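## Task

Take the foam block that sits on the desk and set it on the lowest shelf of the bookcase. At the end, nothing may be in the hatched zone before the door; the coffee table may be shifted. Release the block and pull the robot away from it. The robot must not topple or finish leaning, or the task fails.

## Robot and tools

Robot: TidyBot++, a four-caster mobile base (0.54 m long, 0.50 m wide, 0.38 m tall) with one seven-joint arm and a two-finger gripper. The shoulder sits 0.12 m ahead of the base centre at 0.68 m height. Cameras: base_camera (fixed on the base, looking forward and down) and wrist_camera (fisheye on the hand, looking where the hand points). Loose objects may occasionally get nudged by the scene.

Frames: the base frame has its origin on the floor below the base centre, x forward, y left, z up. hand_pose is reported in this frame and marks the point between the finger pads; its z axis runs out along the fingers, and the fingers close along its y axis. base_odometry is measured against the base frame as it was at the scene's start; heading is positive to the left, in -3.142 to 3.142, and it counts wheel turns, so slip shows as travel and drift builds up. base_tilt is in degrees, forward and right positive.

execute_actions: argument actions is a list holding zero or one action; cameras optionally lists base_camera, wrist_camera or all (omitted or null means all, [] means none). An action may contain base, joints, and optionally speeds. base holds exactly one relative move from where the base currently is: translate_m (metres, forward positive, -2 to 2), strafe_m (metres, left positive, -2 to 2) or rotate_rad (radians, counter-clockwise from above positive, -6.3 to 6.3). A base move that would need more than 8.667 s is refused. joints holds absolute targets by name: joint_1_rad..joint_7_rad in radians and gripper_pos from 0 (open, about 85 mm gap) to 1 (closed). Ranges: joint_2_rad ±2.249, joint_4_rad ±2.579, joint_6_rad ±2.099; joints 1, 3, 5, 7 turn without limit but take the shorter path, so turn them in steps under half a revolution. joint_1_rad positive turns the arm clockwise from above, opposite to rotate_rad. speeds caps top speed for that action only: translate_m and strafe_m 0.05 to 0.5 m/s, rotate_rad 0.1 to 1.57 rad/s (defaults are the maxima). Base and joint motions start together. Unknown keys or out-of-range numbers refuse the whole call with no motion. Omitted joints may still be driving to older targets. An empty list just reports state and pictures.

wait: seconds from 0 to 10; commands nothing, returns the same report. zoom_image: camera plus region [x0, y0, x1, y1] in pixels of that camera's latest full image, at most 504 by 504. read_manual only returns licence text. finished_scene: scene number (1 or 2); ends that scene for good and reports success, so call it only once the item rests on the shelf, released, the robot backed off and upright, door zone clear.

Arm geometry: upper arm 0.42 m, forearm 0.31 m, hand 0.31 m. With joint_1_rad 0, joint_3_rad 3.14 and joint_5_rad 0 (roughly the start), the arm moves in the base's x-z plane; segment tilts from vertical (forward positive) are joint_2, joint_2 - joint_4, and joint_2 - joint_4 - joint_6. Hand reach ahead of the shoulder is the sum of length x sin(tilt); height above it is the sum of length x cos(tilt). joint_7_rad at 1.57 with the hand down puts the finger opening left-right. A downward-pointing hand reaches at most about 0.94 m high, and only near the base. The arm starts folded, hand down, sticking out up to 0.08 m in front.

Result lines: base_status and joint_status say how each commanded motion ended. done for the base only means the wheels turned the commanded amount, even if blocked or slipping. off_target means it rested away from its target and may keep pushing. contact_stop and time_out mean the target was dropped and it holds in place. joint command not followed with a cause line means a self-collision check held back the arm targets (the gripper still moves); those targets may be retried each call until replaced. on_its_own reports uncommanded motion. motor_effort gives percent of max per motor, with the peak in brackets; readings are noisy and biased. For gripper closed at 1, done means nothing was caught; off_target means an object stopped the fingers. ARM HIT means the arm struck itself or the base hard. Motor temperatures list one value per arm joint.

Precision: friction and load leave the hand a centimetre or more off. To correct, resend each joint as last command plus (wanted angle minus read angle); never command a read angle while holding something, since the arm may sink further. Trust camera images over hand_pose.

Hazards: catching the arm on something about 0.8 m or higher while driving, or pushing sideways on a raised hand, can tip the robot; back off or retract the arm to recover. A torque spike (joints 1-4 limit 104.5 N m, 5-7 limit 51.3 N m) freezes the arm for 10 s; the base keeps going. Holding loads heats motors: MOTOR HOT from 60 °C, OVER-TEMPERATURE FAULT at 75 °C with the arm sagging. A blocked base keeps pushing hard. Avoid drops, slams, hard shoves and knocking things over.

Each tool is called after "Emit:" by a JSON object that holds its "api" and its "payload", one argument or row to a line.

## Session

I'll start by looking at the current state.

Emit:
{"api": "execute_actions", "payload": {
  "actions": []
}}

Scene clock: 0.00 s.
Motor temperatures (°C, as the motors report them): [36 30 27 32 37 34 38]
base_odometry: x=+0.000 y=+0.000 heading=+0.000 (m, m, rad; odometry frame)
base_tilt: forward=+0.0 right=-0.1 (deg)
base_status: not commanded
joint_positions: joint_1_rad=+0.042 joint_2_rad=-0.352 joint_3_rad=+3.176 joint_4_rad=-2.523 joint_5_rad=+0.041 joint_6_rad=-0.885 joint_7_rad=+1.552 gripper_pos=+0.000
joint_status: not commanded
motor_effort: joint_1_rad=+2 joint_2_rad=-1 joint_3_rad=+0 joint_4_rad=+15 joint_5_rad=+0 joint_6_rad=+1 joint_7_rad=+0 (%)
hand_pose: x=+0.2595 y=-0.0180 z=+0.5893 quat_wxyz=(+0.012, +0.998, -0.034, +0.043) (m; base frame)
pictures: base_camera, wrist_camera
Images, in order (width x height): base_camera 644x364, wrist_camera 644x476.

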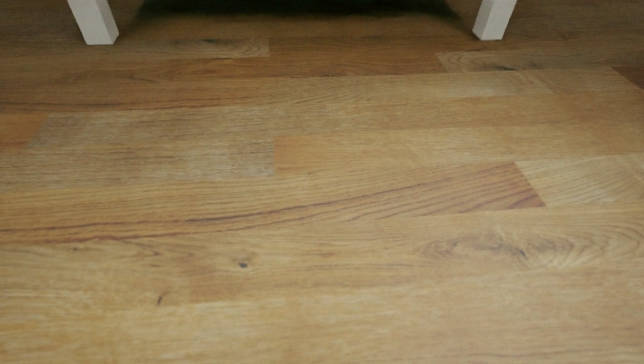

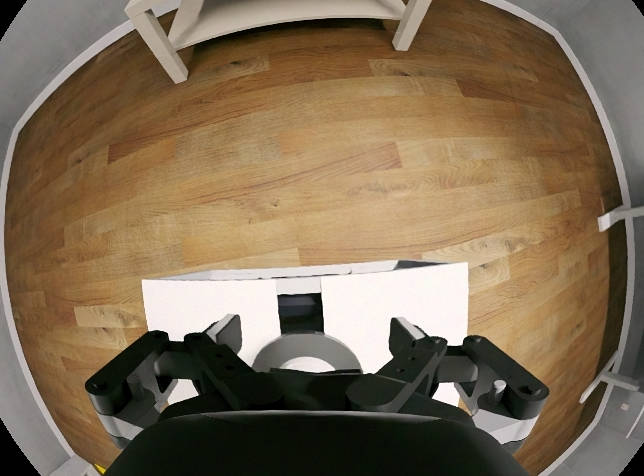

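Emit:
{"api": "execute_actions", "payload": {
  "actions": [
    {"joints": {"joint_6_rad": 0.3}}
  ],
  "cameras": ["wrist_camera"]
}}

Scene clock: 1.60 s.
Motor temperatures (°C, as the motors report them): [36 30 27 32 37 34 38]
base_odometry: x=+0.000 y=+0.000 heading=+0.000 (m, m, rad; odometry frame)
base_tilt: forward=+0.0 right=-0.1 (deg)
base_status: not commanded
joint_positions: joint_1_rad=+0.042 joint_2_rad=-0.352 joint_3_rad=+3.176 joint_4_rad=-2.521 joint_5_rad=+0.041 joint_6_rad=+0.285 joint_7_rad=+1.552 gripper_pos=+0.000
joint_status: all done
motor_effort: joint_1_rad=+1(2) joint_2_rad=-6(7) joint_3_rad=+0(0) joint_4_rad=+20(20) joint_5_rad=+0(0) joint_6_rad=+8(9) joint_7_rad=-1(0) (%)
hand_pose: x=+0.5293 y=-0.0271 z=+0.8039 quat_wxyz=(+0.018, +0.808, -0.022, +0.588) (m; base frame)
pictures: wrist_camera
camera_calibration (this result's frames):
wrist_camera: T_world_to_cam=[[-0.0906499, -0.994772, 0.0470281, -0.0247365], [-0.288019, -0.0190169, -0.957436, 0.983105], [0.953324, -0.100336, -0.284789, -0.14598], [0, 0, 0, 1]] pos_world=[0.420077, -0.0205586, 0.90085]
Images, in order (width x height): wrist_camera 644x476.

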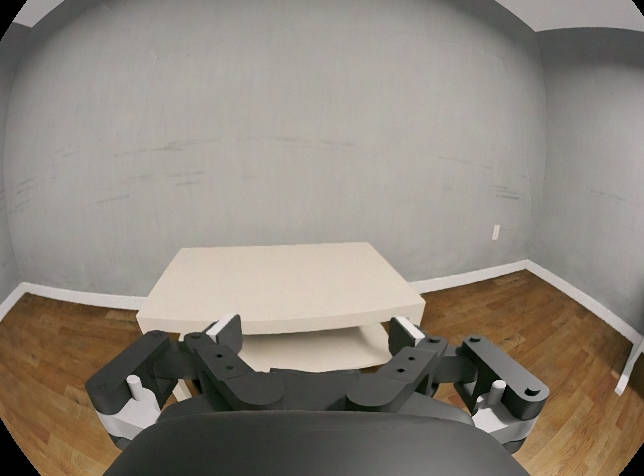

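Emit:
{"api": "execute_actions", "payload": {
  "actions": [
    {"joints": {"joint_1_rad": 1.6}}
  ],
  "cameras": ["wrist_camera"]
}}

Emit:
{"api": "execute_actions", "payload": {
  "actions": [
    {"joints": {"joint_1_rad": 3.1}}
  ],
  "cameras": ["wrist_camera"]
}}

Scene clock: 4.50 s.
Motor temperatures (°C, as the motors report them): [36 30 27 32 37 34 38]
base_odometry: x=+0.000 y=+0.000 heading=+0.000 (m, m, rad; odometry frame)
base_tilt: forward=+0.0 right=-0.1 (deg)
base_status: not commanded
joint_positions: joint_1_rad=+1.582 joint_2_rad=-0.352 joint_3_rad=+3.176 joint_4_rad=-2.521 joint_5_rad=+0.041 joint_6_rad=+0.285 joint_7_rad=+1.552 gripper_pos=+0.000
joint_status: all done
motor_effort: joint_1_rad=+2(0) joint_2_rad=-6(6) joint_3_rad=+1(1) joint_4_rad=+21(20) joint_5_rad=+0(0) joint_6_rad=+7(9) joint_7_rad=+0(1) (%)
hand_pose: x=+0.1047 y=-0.4109 z=+0.8039 quat_wxyz=(+0.422, +0.565, -0.578, +0.409) (m; base frame)
pictures: wrist_camera
camera_calibration (this result's frames):
wrist_camera: T_world_to_cam=[[-0.997117, 0.0595508, 0.0470278, 0.0831333], [-0.0279988, 0.287285, -0.957436, 0.952162], [-0.0705265, -0.955992, -0.28479, -0.0241411], [0, 0, 0, 1]] pos_world=[0.10785, -0.301572, 0.90085]
Images, in order (width x height): wrist_camera 644x476.

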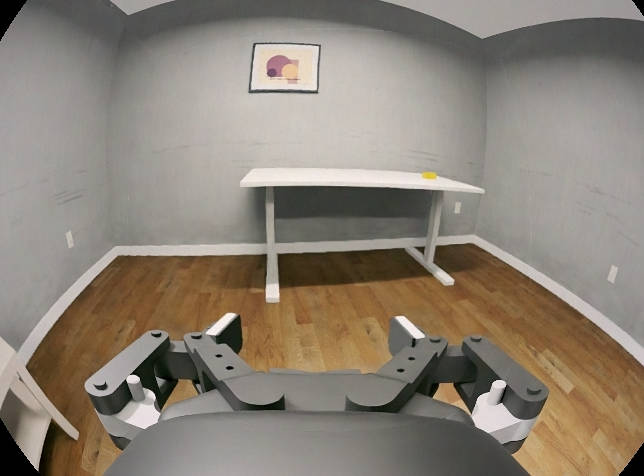

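Scene clock: 7.23 s.
Motor temperatures (°C, as the motors report them): [36 30 27 32 37 34 38]
base_odometry: x=+0.000 y=+0.000 heading=+0.000 (m, m, rad; odometry frame)
base_tilt: forward=+0.0 right=-0.1 (deg)
base_status: not commanded
joint_positions: joint_1_rad=+3.081 joint_2_rad=-0.352 joint_3_rad=+3.176 joint_4_rad=-2.521 joint_5_rad=+0.041 joint_6_rad=+0.285 joint_7_rad=+1.552 gripper_pos=+0.000
joint_status: all done
motor_effort: joint_1_rad=+2(2) joint_2_rad=-6(6) joint_3_rad=+0(1) joint_4_rad=+20(20) joint_5_rad=+0(0) joint_6_rad=+8(9) joint_7_rad=+0(0) (%)
hand_pose: x=-0.2919 y=-0.0149 z=+0.8039 quat_wxyz=(+0.588, +0.019, -0.809, +0.012) (m; base frame)
pictures: wrist_camera
camera_calibration (this result's frames):
wrist_camera: T_world_to_cam=[[-0.0112126, 0.998831, 0.047028, -0.0341895], [0.284581, 0.0482737, -0.957436, 0.914965], [-0.958586, 0.00264794, -0.28479, 0.081538], [0, 0, 0, 1]] pos_world=[-0.182604, -0.0102352, 0.90085]
Images, in order (width x height): wrist_camera 644x476.

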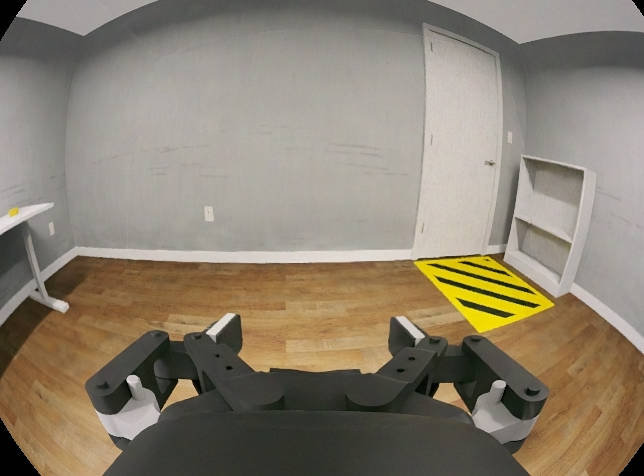

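Emit:
{"api": "zoom_image", "payload": {
  "camera": "wrist_camera",
  "region": [400, 130, 620, 340]
}}

Emit:
{"api": "zoom_image", "payload": {
  "camera": "wrist_camera",
  "region": [0, 180, 100, 320]
}}

Region (400, 130, 620, 340) of wrist_camera's 644x476 image, scaled by 2.291; it fills the top 481 rows of this view, and the rest is white.

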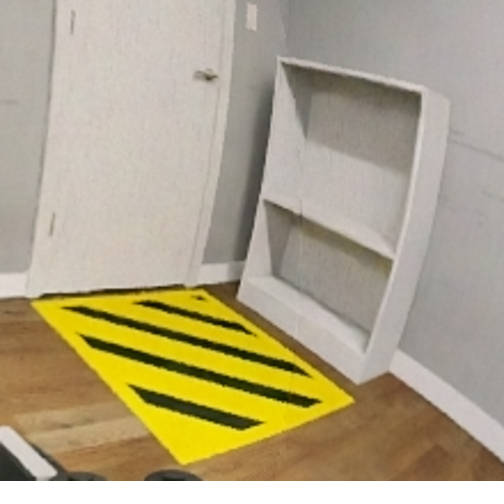

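Region (0, 180, 100, 320) of wrist_camera's 644x476 image, scaled by 3.600; it fills the left 360 columns of this view, and the rest is white.

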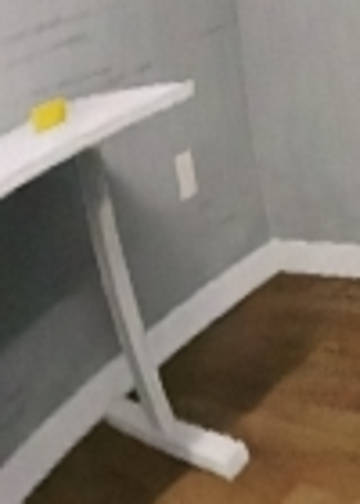

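Emit:
{"api": "execute_actions", "payload": {
  "actions": [
    {"base": {"rotate_rad": 0.13}, "joints": {"joint_1_rad": 2.6, "joint_3_rad": 3.14, "joint_5_rad": 0.0}}
  ],
  "cameras": []
}}

Emit:
{"api": "execute_actions", "payload": {
  "actions": [
    {"base": {"translate_m": -1.21}, "joints": {"joint_1_rad": 1.57, "joint_2_rad": 0.1, "joint_4_rad": -1.5, "joint_6_rad": -0.7, "joint_7_rad": 1.57}}
  ],
  "cameras": []
}}

Emit:
{"api": "execute_actions", "payload": {
  "actions": [
    {"base": {"strafe_m": -1.05}}
  ]
}}

Scene clock: 11.13 s.
Motor temperatures (°C, as the motors report them): [36 30 27 32 37 34 38]
base_odometry: x=+0.000 y=+0.000 heading=+0.130 (m, m, rad; odometry frame)
base_tilt: forward=+0.0 right=-0.1 (deg)
base_status: done
joint_positions: joint_1_rad=+2.618 joint_2_rad=-0.352 joint_3_rad=+3.156 joint_4_rad=-2.521 joint_5_rad=+0.024 joint_6_rad=+0.285 joint_7_rad=+1.552 gripper_pos=+0.000
joint_status: all done
motor_effort: joint_1_rad=+1(1) joint_2_rad=-6(7) joint_3_rad=+0(1) joint_4_rad=+20(21) joint_5_rad=+0(0) joint_6_rad=+9(9) joint_7_rad=+0(0) (%)
hand_pose: x=-0.2384 y=-0.2029 z=+0.8039 quat_wxyz=(+0.568, +0.206, -0.782, +0.152) (m; base frame)
pictures: none
No camera images: the call's "cameras" was empty. Leave "cameras" out to get every camera's image.

Scene clock: 15.03 s.
Motor temperatures (°C, as the motors report them): [36 30 27 32 37 34 38]
base_odometry: x=-1.200 y=-0.158 heading=+0.131 (m, m, rad; odometry frame)
base_tilt: forward=+0.0 right=-0.1 (deg)
base_status: done
joint_positions: joint_1_rad=+1.584 joint_2_rad=+0.089 joint_3_rad=+3.151 joint_4_rad=-1.511 joint_5_rad=+0.022 joint_6_rad=-0.666 joint_7_rad=+1.552 gripper_pos=+0.000
joint_status: all done
motor_effort: joint_1_rad=+2(1) joint_2_rad=-26(27) joint_3_rad=+0(1) joint_4_rad=+23(24) joint_5_rad=+0(0) joint_6_rad=+6(9) joint_7_rad=+0(0) (%)
hand_pose: x=+0.1032 y=-0.5906 z=+0.8924 quat_wxyz=(+0.308, +0.631, -0.650, +0.292) (m; base frame)
pictures: none
No camera images: the call's "cameras" was empty. Leave "cameras" out to get every camera's image.

Scene clock: 18.50 s.
Motor temperatures (°C, as the motors report them): [36 30 27 32 37 34 38]
base_odometry: x=-1.064 y=-1.199 heading=+0.130 (m, m, rad; odometry frame)
base_tilt: forward=+0.0 right=-0.1 (deg)
base_status: done
joint_positions: joint_1_rad=+1.584 joint_2_rad=+0.100 joint_3_rad=+3.151 joint_4_rad=-1.509 joint_5_rad=+0.022 joint_6_rad=-0.670 joint_7_rad=+1.552 gripper_pos=+0.000
joint_status: not commanded
motor_effort: joint_1_rad=+2(1) joint_2_rad=-26(28) joint_3_rad=+0(1) joint_4_rad=+23(23) joint_5_rad=+0(0) joint_6_rad=+7(8) joint_7_rad=+0(0) (%)
hand_pose: x=+0.1032 y=-0.5926 z=+0.8862 quat_wxyz=(+0.304, +0.633, -0.652, +0.288) (m; base frame)
pictures: base_camera, wrist_camera
camera_calibration (this result's frames):
wrist_camera: T_world_to_cam=[[-0.996954, 0.0481026, 0.0613852, 0.0689843], [-0.017091, 0.633223, -0.773781, 1.12422], [-0.0760914, -0.772473, -0.630472, 0.241168], [0, 0, 0, 1]] pos_world=[0.106339, -0.528903, 1.01771]
Images, in order (width x height): base_camera 644x364, wrist_camera 644x476.

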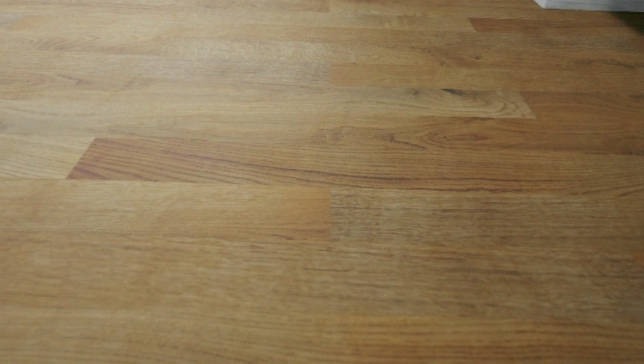

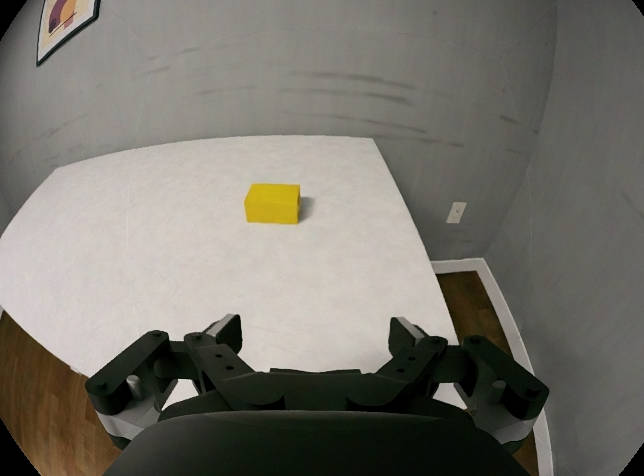

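Emit:
{"api": "zoom_image", "payload": {
  "camera": "wrist_camera",
  "region": [220, 160, 340, 250]
}}

Emit:
{"api": "zoom_image", "payload": {
  "camera": "base_camera",
  "region": [484, 0, 644, 60]
}}

Region (220, 160, 340, 250) of wrist_camera's 644x476 image, scaled by 4.200; it fills the top 378 rows of this view, and the rest is white.

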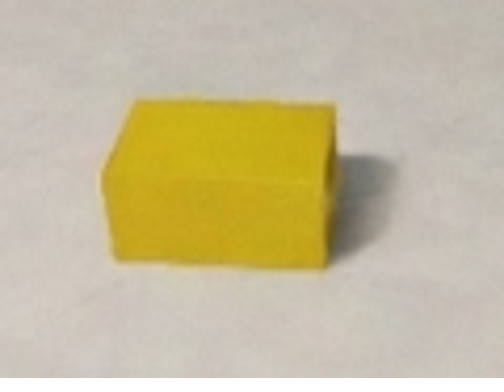

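Region (484, 0, 644, 60) of base_camera's 644x364 image, scaled by 3.150; it fills the top 189 rows of this view, and the rest is white.

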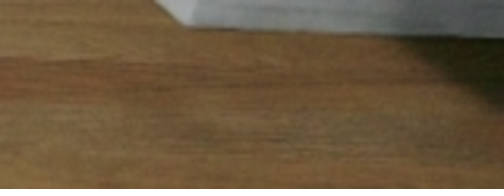

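Emit:
{"api": "execute_actions", "payload": {
  "actions": [
    {"base": {"translate_m": -0.45}, "joints": {"joint_1_rad": 0.6, "joint_2_rad": -0.373, "joint_4_rad": -1.86, "joint_6_rad": -0.89, "joint_3_rad": 3.13, "joint_5_rad": -0.02, "joint_7_rad": 1.59}}
  ],
  "cameras": ["wrist_camera"]
}}

Scene clock: 23.13 s.
Motor temperatures (°C, as the motors report them): [36 30 27 33 37 34 38]
base_odometry: x=-1.511 y=-1.258 heading=+0.130 (m, m, rad; odometry frame)
base_tilt: forward=+0.0 right=-0.1 (deg)
base_status: done
joint_positions: joint_1_rad=+0.619 joint_2_rad=-0.371 joint_3_rad=+3.145 joint_4_rad=-1.848 joint_5_rad=+0.003 joint_6_rad=-0.857 joint_7_rad=+1.569 gripper_pos=+0.000
joint_status: all done
motor_effort: joint_1_rad=+1(3) joint_2_rad=-7(27) joint_3_rad=+1(1) joint_4_rad=+22(22) joint_5_rad=+0(1) joint_6_rad=+6(8) joint_7_rad=+0(0) (%)
hand_pose: x=+0.4324 y=-0.2246 z=+0.8883 quat_wxyz=(+0.121, +0.875, -0.282, +0.374) (m; base frame)
pictures: wrist_camera
camera_calibration (this result's frames):
wrist_camera: T_world_to_cam=[[-0.593302, -0.803189, 0.0536655, 0.0205295], [-0.565757, 0.368632, -0.737584, 1.04412], [0.572637, -0.467971, -0.67312, 0.377576], [0, 0, 0, 1]] pos_world=[0.386684, -0.191713, 1.02318]
Images, in order (width x height): wrist_camera 644x476.

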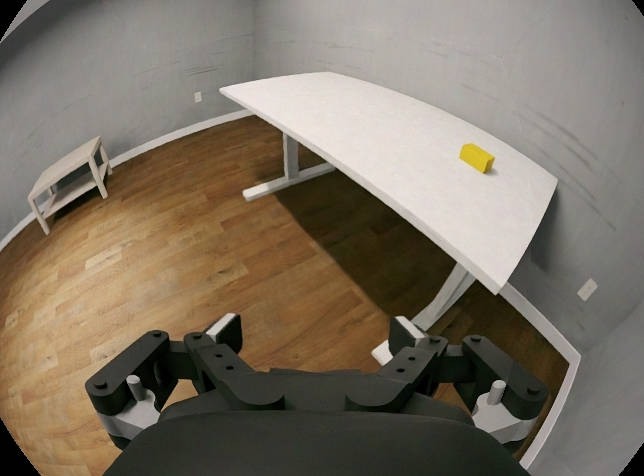

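Emit:
{"api": "zoom_image", "payload": {
  "camera": "wrist_camera",
  "region": [360, 120, 600, 380]
}}

Region (360, 120, 600, 380) of wrist_camera's 644x476 image, scaled by 1.938; it fills the left 465 columns of this view, and the rest is white.

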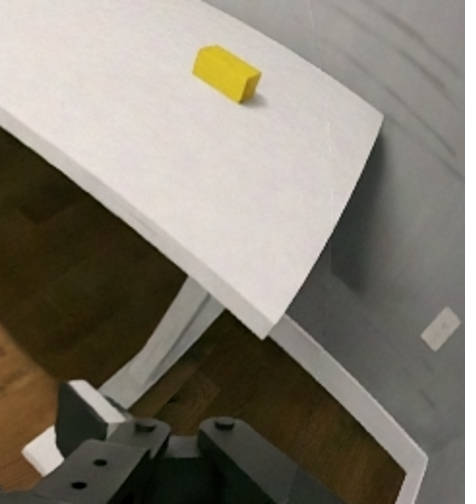

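Emit:
{"api": "execute_actions", "payload": {
  "actions": [
    {"base": {"strafe_m": -0.90}, "joints": {"joint_1_rad": -0.018}}
  ]
}}

Scene clock: 27.20 s.
Motor temperatures (°C, as the motors report them): [36 30 27 33 37 34 38]
base_odometry: x=-1.395 y=-2.151 heading=+0.130 (m, m, rad; odometry frame)
base_tilt: forward=+0.0 right=-0.1 (deg)
base_status: done
joint_positions: joint_1_rad=+0.000 joint_2_rad=-0.371 joint_3_rad=+3.139 joint_4_rad=-1.848 joint_5_rad=+0.000 joint_6_rad=-0.858 joint_7_rad=+1.569 gripper_pos=+0.000
joint_status: all done
motor_effort: joint_1_rad=+1(3) joint_2_rad=-7(8) joint_3_rad=+0(2) joint_4_rad=+22(22) joint_5_rad=+0(0) joint_6_rad=+6(7) joint_7_rad=+0(1) (%)
hand_pose: x=+0.5042 y=+0.0022 z=+0.8882 quat_wxyz=(+0.000, +0.920, +0.000, +0.393) (m; base frame)
pictures: base_camera, wrist_camera
camera_calibration (this result's frames):
wrist_camera: T_world_to_cam=[[-0.0113813, -0.998532, 0.0529535, -0.0471089], [-0.67453, -0.0314264, -0.737578, 1.05681], [0.73816, -0.0441133, -0.673182, 0.358258], [0, 0, 0, 1]] pos_world=[0.447862, 0.001976, 1.02315]
Images, in order (width x height): base_camera 644x364, wrist_camera 644x476.

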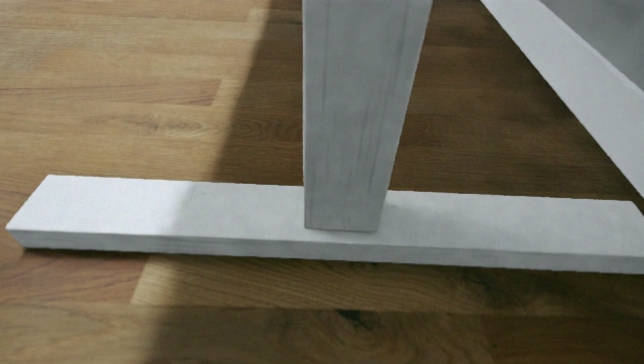

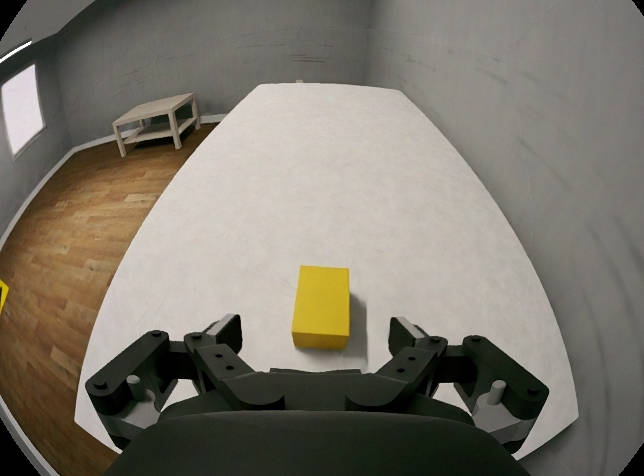

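Emit:
{"api": "zoom_image", "payload": {
  "camera": "wrist_camera",
  "region": [220, 250, 420, 380]
}}

Region (220, 250, 420, 380) of wrist_camera's 644x476 image, scaled by 2.520; it fills the top 328 rows of this view, and the rest is white.

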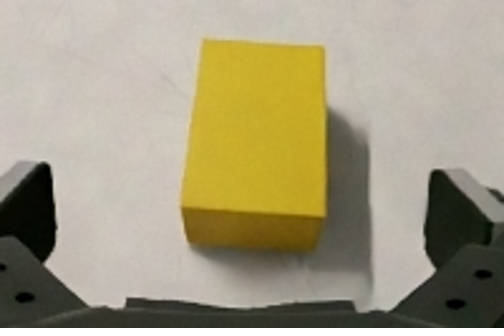

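Emit:
{"api": "execute_actions", "payload": {
  "actions": [
    {"joints": {"joint_1_rad": 0.035, "joint_2_rad": -0.218, "joint_4_rad": -1.974, "joint_6_rad": -0.605}}
  ],
  "cameras": ["wrist_camera"]
}}

Emit:
{"api": "zoom_image", "payload": {
  "camera": "wrist_camera",
  "region": [220, 250, 420, 400]
}}

Scene clock: 29.10 s.
Motor temperatures (°C, as the motors report them): [36 30 27 33 37 34 38]
base_odometry: x=-1.395 y=-2.151 heading=+0.130 (m, m, rad; odometry frame)
base_tilt: forward=+0.0 right=-0.1 (deg)
base_status: not commanded
joint_positions: joint_1_rad=+0.016 joint_2_rad=-0.214 joint_3_rad=+3.139 joint_4_rad=-1.967 joint_5_rad=+0.000 joint_6_rad=-0.638 joint_7_rad=+1.569 gripper_pos=+0.000
joint_status: all done
motor_effort: joint_1_rad=+1(0) joint_2_rad=-13(16) joint_3_rad=+0(0) joint_4_rad=+22(23) joint_5_rad=+0(0) joint_6_rad=+7(6) joint_7_rad=+0(0) (%)
hand_pose: x=+0.5513 y=-0.0047 z=+0.8087 quat_wxyz=(+0.003, +0.930, -0.007, +0.367) (m; base frame)
pictures: wrist_camera
camera_calibration (this result's frames):
wrist_camera: T_world_to_cam=[[-0.0242978, -0.998284, 0.0532708, -0.0423859], [-0.715175, -0.0198752, -0.698663, 1.02066], [0.698523, -0.0550739, -0.713465, 0.324034], [0, 0, 0, 1]] pos_world=[0.502575, -0.0041815, 0.946542]
Images, in order (width x height): wrist_camera 644x476.

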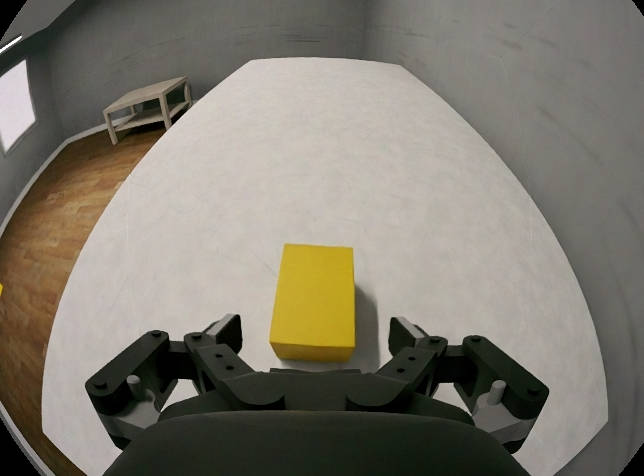

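Region (220, 250, 420, 400) of wrist_camera's 644x476 image, scaled by 2.520; it fills the top 378 rows of this view, and the rest is white.

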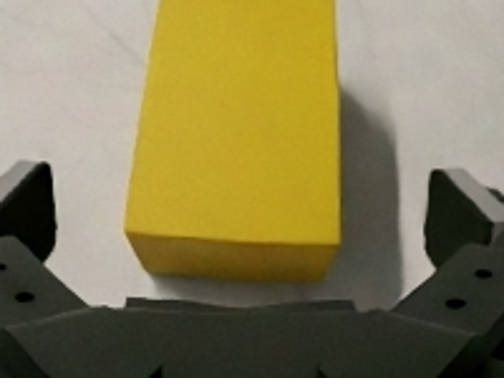

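Emit:
{"api": "execute_actions", "payload": {
  "actions": [
    {"joints": {"joint_2_rad": -0.095, "joint_4_rad": -2.028, "joint_6_rad": -0.417}}
  ],
  "cameras": ["wrist_camera"]
}}

Scene clock: 30.80 s.
Motor temperatures (°C, as the motors report them): [36 30 27 33 37 34 38]
base_odometry: x=-1.395 y=-2.151 heading=+0.130 (m, m, rad; odometry frame)
base_tilt: forward=+0.0 right=-0.1 (deg)
base_status: not commanded
joint_positions: joint_1_rad=+0.016 joint_2_rad=-0.093 joint_3_rad=+3.139 joint_4_rad=-2.018 joint_5_rad=+0.000 joint_6_rad=-0.450 joint_7_rad=+1.569 gripper_pos=+0.000
joint_status: all done
motor_effort: joint_1_rad=+1(1) joint_2_rad=-17(19) joint_3_rad=+0(0) joint_4_rad=+21(22) joint_5_rad=+0(0) joint_6_rad=+7(6) joint_7_rad=-1(0) (%)
hand_pose: x=+0.5905 y=-0.0053 z=+0.7676 quat_wxyz=(+0.002, +0.927, -0.007, +0.374) (m; base frame)
pictures: wrist_camera
camera_calibration (this result's frames):
wrist_camera: T_world_to_cam=[[-0.0249936, -0.998291, 0.0528213, -0.0390399], [-0.704429, -0.0199043, -0.709496, 1.02196], [0.709335, -0.0549417, -0.702727, 0.252594], [0, 0, 0, 1]] pos_world=[0.539747, -0.0047539, 0.904642]
Images, in order (width x height): wrist_camera 644x476.

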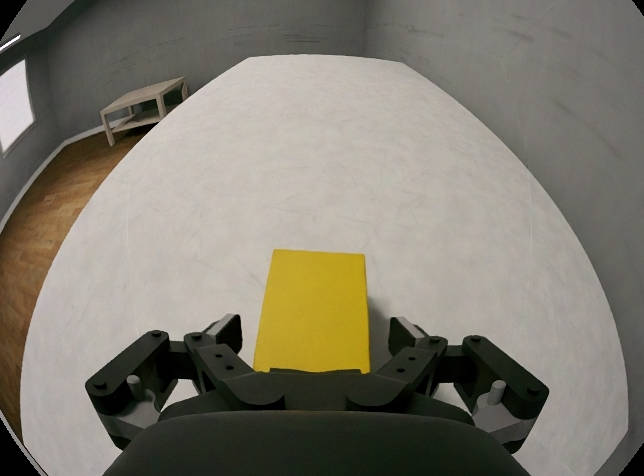

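Emit:
{"api": "execute_actions", "payload": {
  "actions": [
    {"joints": {"gripper_pos": 0.6}}
  ],
  "cameras": ["wrist_camera"]
}}

Scene clock: 31.93 s.
Motor temperatures (°C, as the motors report them): [36 30 27 33 37 34 38]
base_odometry: x=-1.395 y=-2.151 heading=+0.130 (m, m, rad; odometry frame)
base_tilt: forward=+0.0 right=-0.1 (deg)
base_status: not commanded
joint_positions: joint_1_rad=+0.016 joint_2_rad=-0.097 joint_3_rad=+3.139 joint_4_rad=-2.019 joint_5_rad=+0.000 joint_6_rad=-0.448 joint_7_rad=+1.569 gripper_pos=+0.392
joint_status: gripper_pos off_target (ended at +0.392, target +0.600)
motor_effort: joint_1_rad=+1(1) joint_2_rad=-16(18) joint_3_rad=+0(1) joint_4_rad=+21(22) joint_5_rad=+0(0) joint_6_rad=+6(6) joint_7_rad=+0(1) (%)
hand_pose: x=+0.5903 y=-0.0053 z=+0.7688 quat_wxyz=(+0.003, +0.927, -0.007, +0.376) (m; base frame)
pictures: wrist_camera
camera_calibration (this result's frames):
wrist_camera: T_world_to_cam=[[-0.0250343, -0.998284, 0.0529448, -0.0391835], [-0.701751, -0.0201707, -0.712136, 1.02316], [0.711982, -0.0549819, -0.700042, 0.250031], [0, 0, 0, 1]] pos_world=[0.539008, -0.00473113, 0.905739]
Images, in order (width x height): wrist_camera 644x476.

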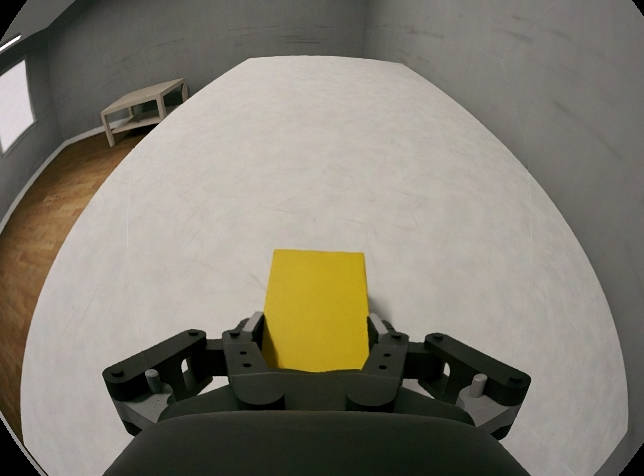

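Emit:
{"api": "execute_actions", "payload": {
  "actions": [
    {"joints": {"joint_2_rad": -0.27}}
  ],
  "cameras": ["wrist_camera"]
}}

Scene clock: 33.63 s.
Motor temperatures (°C, as the motors report them): [36 30 27 33 37 34 38]
base_odometry: x=-1.395 y=-2.151 heading=+0.130 (m, m, rad; odometry frame)
base_tilt: forward=+0.0 right=-0.1 (deg)
base_status: not commanded
joint_positions: joint_1_rad=+0.016 joint_2_rad=-0.271 joint_3_rad=+3.139 joint_4_rad=-2.021 joint_5_rad=+0.000 joint_6_rad=-0.448 joint_7_rad=+1.569 gripper_pos=+0.392
joint_status: all done
motor_effort: joint_1_rad=+1(1) joint_2_rad=-12(18) joint_3_rad=+0(1) joint_4_rad=+23(23) joint_5_rad=+0(0) joint_6_rad=+7(8) joint_7_rad=+0(1) (%)
hand_pose: x=+0.5677 y=-0.0049 z=+0.8483 quat_wxyz=(+0.003, +0.891, -0.007, +0.454) (m; base frame)
pictures: wrist_camera
camera_calibration (this result's frames):
wrist_camera: T_world_to_cam=[[-0.0339909, -0.998138, 0.0506536, -0.0365593], [-0.569132, -0.0223307, -0.821943, 1.08175], [0.821543, -0.0567671, -0.567313, 0.146915], [0, 0, 0, 1]] pos_world=[0.493718, -0.00399508, 0.974335]
Images, in order (width x height): wrist_camera 644x476.

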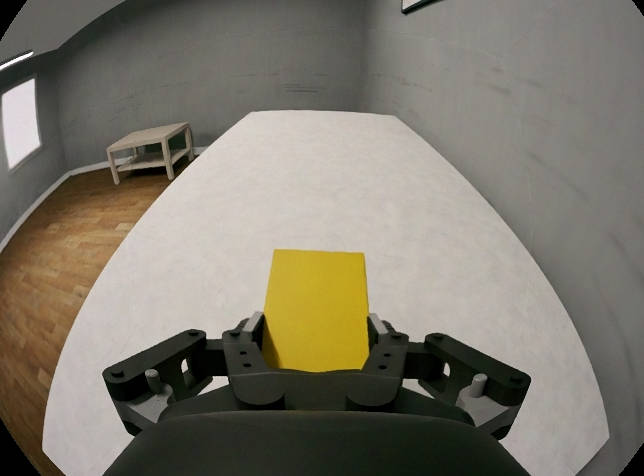

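The block is held and lifted. Now I'll strafe toward the bookcase while swinging the arm to the left.

Emit:
{"api": "execute_actions", "payload": {
  "actions": [
    {"base": {"strafe_m": 2.0}, "joints": {"joint_1_rad": -1.59}}
  ]
}}

Scene clock: 39.27 s.
Motor temperatures (°C, as the motors report them): [36 30 27 33 37 34 38]
base_odometry: x=-1.656 y=-0.168 heading=+0.131 (m, m, rad; odometry frame)
base_tilt: forward=+0.0 right=-0.2 (deg)
base_status: done
joint_positions: joint_1_rad=-1.572 joint_2_rad=-0.267 joint_3_rad=+3.136 joint_4_rad=-2.021 joint_5_rad=+0.000 joint_6_rad=-0.448 joint_7_rad=+1.569 gripper_pos=+0.392
joint_status: all done
motor_effort: joint_1_rad=+0(2) joint_2_rad=-11(15) joint_3_rad=+1(2) joint_4_rad=+23(24) joint_5_rad=+0(1) joint_6_rad=+7(8) joint_7_rad=+0(0) (%)
hand_pose: x=+0.1141 y=+0.4493 z=+0.8467 quat_wxyz=(-0.321, +0.628, +0.633, +0.319) (m; base frame)
pictures: base_camera, wrist_camera
camera_calibration (this result's frames):
wrist_camera: T_world_to_cam=[[0.998586, -0.0124519, 0.0516791, -0.160124], [0.0353168, -0.571203, -0.820049, 1.00848], [0.0397304, 0.820714, -0.569956, 0.241686], [0, 0, 0, 1]] pos_world=[0.114679, 0.375698, 0.973029]
Images, in order (width x height): base_camera 644x364, wrist_camera 644x476.

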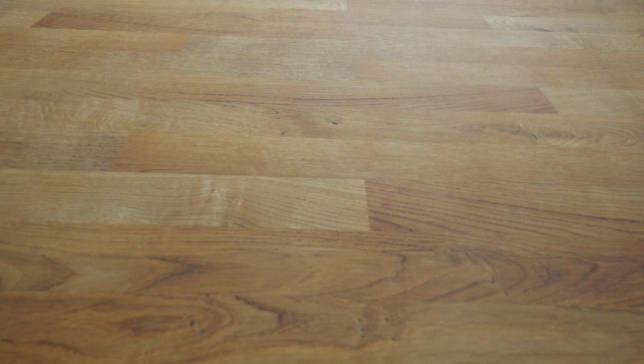

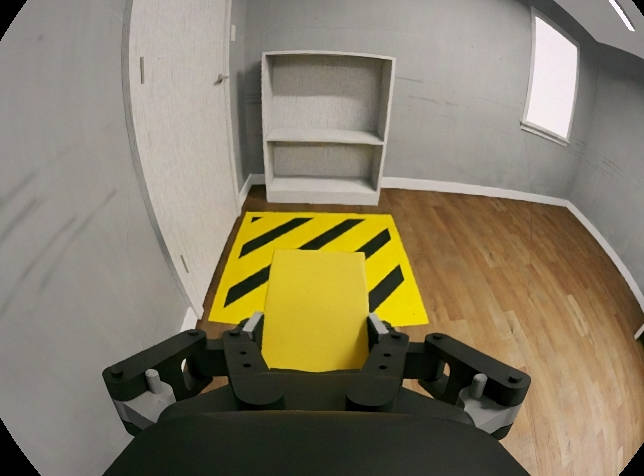

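Emit:
{"api": "zoom_image", "payload": {
  "camera": "wrist_camera",
  "region": [220, 40, 420, 230]
}}

Region (220, 40, 420, 230) of wrist_camera's 644x476 image, scaled by 2.520; it fills the top 479 rows of this view, and the rest is white.

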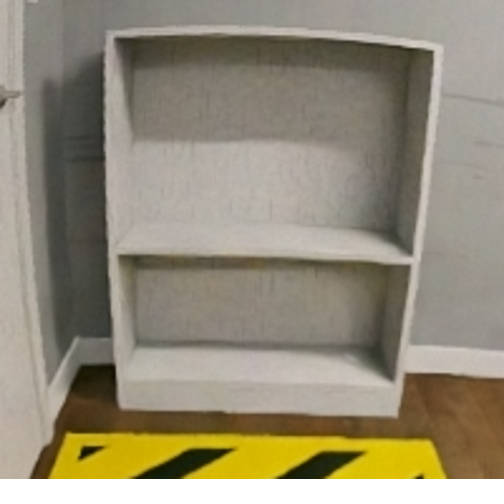

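Emit:
{"api": "execute_actions", "payload": {
  "actions": [
    {"base": {"strafe_m": 1.1}, "joints": {"joint_2_rad": 1.53, "joint_4_rad": -1.34, "joint_6_rad": 0.545}}
  ],
  "cameras": ["wrist_camera"]
}}

Scene clock: 43.90 s.
Motor temperatures (°C, as the motors report them): [36 30 27 33 37 34 38]
base_odometry: x=-1.801 y=+0.923 heading=+0.132 (m, m, rad; odometry frame)
base_tilt: forward=+0.0 right=-0.2 (deg)
base_status: done
joint_positions: joint_1_rad=-1.572 joint_2_rad=+1.524 joint_3_rad=+3.136 joint_4_rad=-1.348 joint_5_rad=+0.000 joint_6_rad=+0.510 joint_7_rad=+1.569 gripper_pos=+0.392
joint_status: all done
motor_effort: joint_1_rad=+1(0) joint_2_rad=-48(51) joint_3_rad=-1(1) joint_4_rad=+8(24) joint_5_rad=+0(0) joint_6_rad=+7(8) joint_7_rad=-1(1) (%)
hand_pose: x=+0.1133 y=+0.7229 z=+0.1774 quat_wxyz=(-0.271, +0.655, +0.653, +0.266) (m; base frame)
pictures: wrist_camera
camera_calibration (this result's frames):
wrist_camera: T_world_to_cam=[[0.998878, -0.00950185, 0.0463847, -0.122466], [0.0267765, -0.694589, -0.718908, 0.688087], [0.0390493, 0.719344, -0.693556, -0.269037], [0, 0, 0, 1]] pos_world=[0.11441, 0.670304, 0.31376]
Images, in order (width x height): wrist_camera 644x476.

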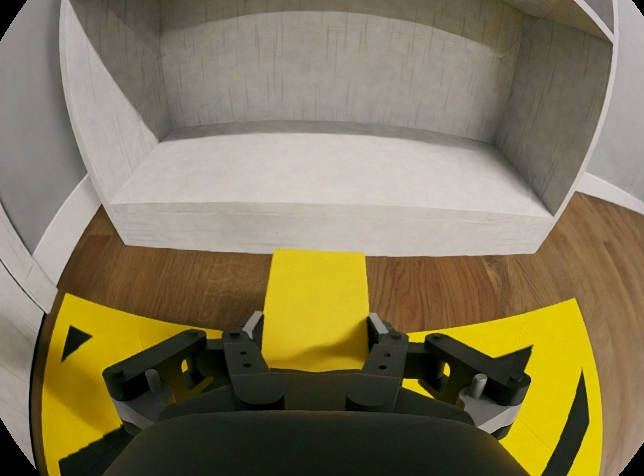

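Emit:
{"api": "zoom_image", "payload": {
  "camera": "wrist_camera",
  "region": [200, 110, 440, 280]
}}

Emit:
{"api": "zoom_image", "payload": {
  "camera": "wrist_camera",
  "region": [80, 110, 580, 280]
}}

Region (200, 110, 440, 280) of wrist_camera's 644x476 image, scaled by 2.100; it fills the top 357 rows of this view, and the rest is white.

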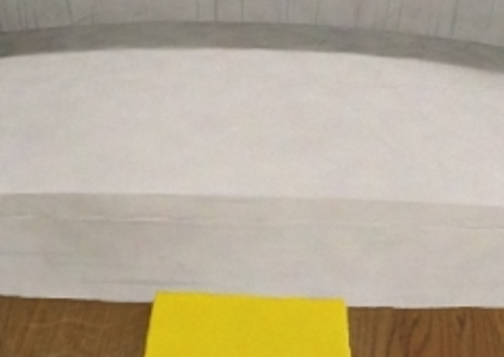

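Region (80, 110, 580, 280) of wrist_camera's 644x476 image, scaled by 1.008; it fills the top 171 rows of this view, and the rest is white.

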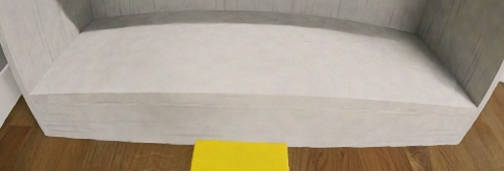

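Emit:
{"api": "execute_actions", "payload": {
  "actions": [
    {"base": {"strafe_m": 0.32}, "speeds": {"strafe_m": 0.3}}
  ],
  "cameras": ["wrist_camera"]
}}

Scene clock: 46.57 s.
Motor temperatures (°C, as the motors report them): [36 31 27 33 37 34 38]
base_odometry: x=-1.844 y=+1.240 heading=+0.133 (m, m, rad; odometry frame)
base_tilt: forward=+0.0 right=-0.2 (deg)
base_status: done
joint_positions: joint_1_rad=-1.573 joint_2_rad=+1.527 joint_3_rad=+3.136 joint_4_rad=-1.345 joint_5_rad=+0.000 joint_6_rad=+0.511 joint_7_rad=+1.569 gripper_pos=+0.392
joint_status: not commanded
motor_effort: joint_1_rad=+1(3) joint_2_rad=-47(49) joint_3_rad=+0(1) joint_4_rad=+9(10) joint_5_rad=+0(1) joint_6_rad=+7(7) joint_7_rad=+0(0) (%)
hand_pose: x=+0.1129 y=+0.7231 z=+0.1762 quat_wxyz=(-0.272, +0.654, +0.653, +0.266) (m; base frame)
pictures: wrist_camera
camera_calibration (this result's frames):
wrist_camera: T_world_to_cam=[[0.998883, -0.00905093, 0.0463761, -0.122379], [0.0271084, -0.694121, -0.719348, 0.68711], [0.0387014, 0.719802, -0.6931, -0.27032], [0, 0, 0, 1]] pos_world=[0.114077, 0.670407, 0.312588]
Images, in order (width x height): wrist_camera 644x476.

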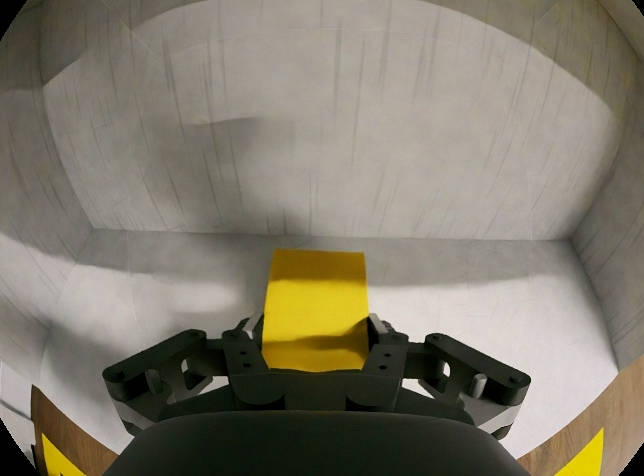

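Emit:
{"api": "execute_actions", "payload": {
  "actions": [
    {"joints": {"joint_2_rad": 1.633, "joint_4_rad": -1.23}}
  ],
  "cameras": ["wrist_camera"]
}}

Scene clock: 47.93 s.
Motor temperatures (°C, as the motors report them): [36 31 27 33 38 34 38]
base_odometry: x=-1.844 y=+1.240 heading=+0.133 (m, m, rad; odometry frame)
base_tilt: forward=+0.0 right=-0.2 (deg)
base_status: not commanded
joint_positions: joint_1_rad=-1.573 joint_2_rad=+1.606 joint_3_rad=+3.136 joint_4_rad=-1.241 joint_5_rad=+0.000 joint_6_rad=+0.520 joint_7_rad=+1.569 gripper_pos=+0.392
joint_status: all done
motor_effort: joint_1_rad=+2(2) joint_2_rad=-44(48) joint_3_rad=-1(0) joint_4_rad=+9(11) joint_5_rad=+0(0) joint_6_rad=+6(6) joint_7_rad=+0(1) (%)
hand_pose: x=+0.1131 y=+0.7381 z=+0.1527 quat_wxyz=(-0.283, +0.650, +0.649, +0.278) (m; base frame)
pictures: wrist_camera
camera_calibration (this result's frames):
wrist_camera: T_world_to_cam=[[0.99888, -0.0112857, 0.0459564, -0.119606], [0.0265976, -0.669338, -0.742481, 0.665948], [0.0391398, 0.742872, -0.668288, -0.318317], [0, 0, 0, 1]] pos_world=[0.114218, 0.680863, 0.287223]
Images, in order (width x height): wrist_camera 644x476.

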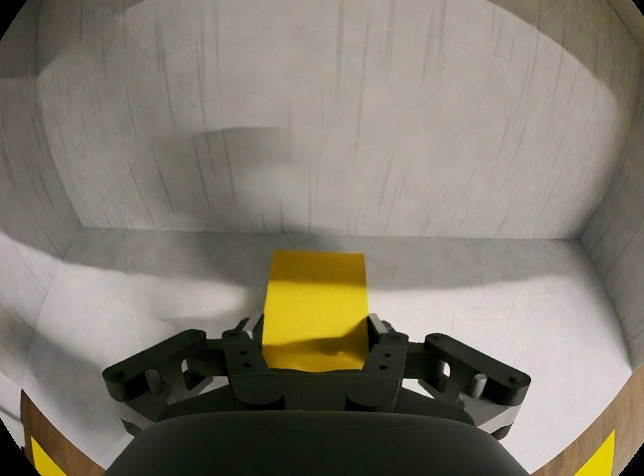

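Emit:
{"api": "execute_actions", "payload": {
  "actions": [
    {"joints": {"gripper_pos": 0.0, "joint_2_rad": 1.61}}
  ],
  "cameras": ["wrist_camera"]
}}

Scene clock: 48.93 s.
Motor temperatures (°C, as the motors report them): [36 31 27 33 38 34 38]
base_odometry: x=-1.844 y=+1.240 heading=+0.133 (m, m, rad; odometry frame)
base_tilt: forward=+0.0 right=-0.2 (deg)
base_status: not commanded
joint_positions: joint_1_rad=-1.573 joint_2_rad=+1.607 joint_3_rad=+3.136 joint_4_rad=-1.241 joint_5_rad=+0.000 joint_6_rad=+0.520 joint_7_rad=+1.569 gripper_pos=+0.000
joint_status: all done
motor_effort: joint_1_rad=+1(2) joint_2_rad=-47(49) joint_3_rad=+0(1) joint_4_rad=+9(10) joint_5_rad=+0(0) joint_6_rad=+7(7) joint_7_rad=+0(0) (%)
hand_pose: x=+0.1131 y=+0.7377 z=+0.1520 quat_wxyz=(-0.282, +0.650, +0.649, +0.277) (m; base frame)
pictures: wrist_camera
camera_calibration (this result's frames):
wrist_camera: T_world_to_cam=[[0.99888, -0.011248, 0.0459677, -0.119609], [0.0265978, -0.669973, -0.741909, 0.665489], [0.0391421, 0.742301, -0.668923, -0.317942], [0, 0, 0, 1]] pos_world=[0.114219, 0.680523, 0.286552]
Images, in order (width x height): wrist_camera 644x476.

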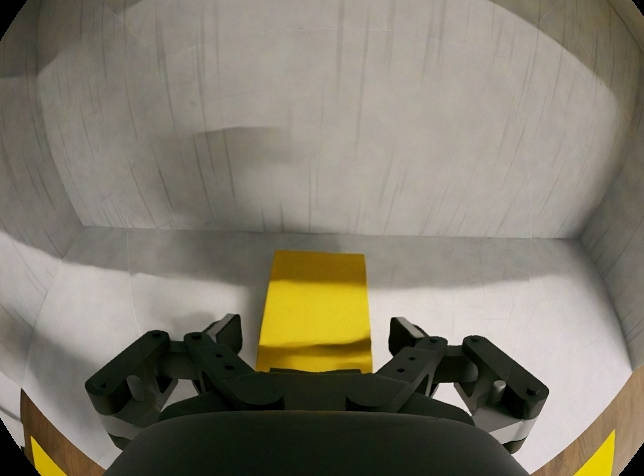

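Emit:
{"api": "execute_actions", "payload": {
  "actions": [
    {"base": {"strafe_m": -1.45}, "joints": {"joint_2_rad": 1.55}}
  ]
}}

Scene clock: 53.73 s.
Motor temperatures (°C, as the motors report them): [36 31 27 33 38 34 38]
base_odometry: x=-1.653 y=-0.198 heading=+0.133 (m, m, rad; odometry frame)
base_tilt: forward=+0.0 right=-0.2 (deg)
base_status: done
joint_positions: joint_1_rad=-1.577 joint_2_rad=+1.548 joint_3_rad=+3.136 joint_4_rad=-1.231 joint_5_rad=+0.000 joint_6_rad=+0.520 joint_7_rad=+1.569 gripper_pos=+0.000
joint_status: all done
motor_effort: joint_1_rad=+2(7) joint_2_rad=-48(51) joint_3_rad=-1(4) joint_4_rad=+10(12) joint_5_rad=+0(0) joint_6_rad=+7(7) joint_7_rad=-1(0) (%)
hand_pose: x=+0.1101 y=+0.7725 z=+0.1996 quat_wxyz=(-0.305, +0.639, +0.640, +0.299) (m; base frame)
pictures: base_camera, wrist_camera
camera_calibration (this result's frames):
wrist_camera: T_world_to_cam=[[0.998936, -0.0110964, 0.0447636, -0.118368], [0.0283755, -0.617274, -0.786237, 0.692143], [0.0363557, 0.78667, -0.616302, -0.356268], [0, 0, 0, 1]] pos_world=[0.111554, 0.706194, 0.329918]
Images, in order (width x height): base_camera 644x364, wrist_camera 644x476.

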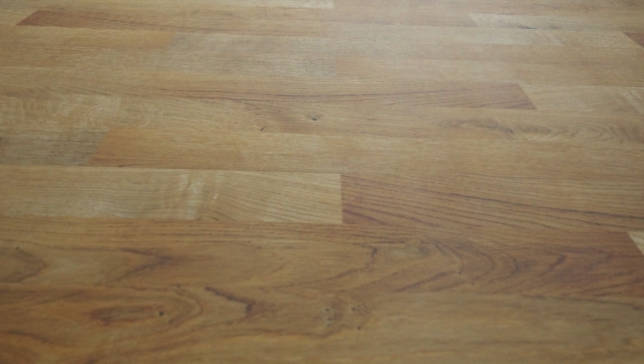

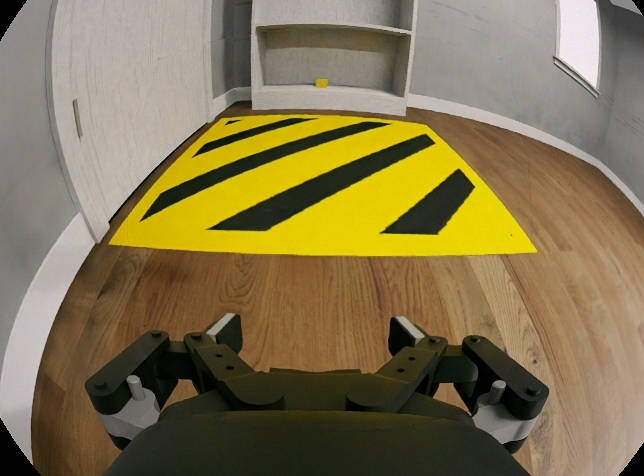

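The block sits on the bottom shelf, and both the robot and its arm are off the hatched area.

Emit:
{"api": "finished_scene", "payload": {
  "scene": 1
}}

The scene is finished: the task was done.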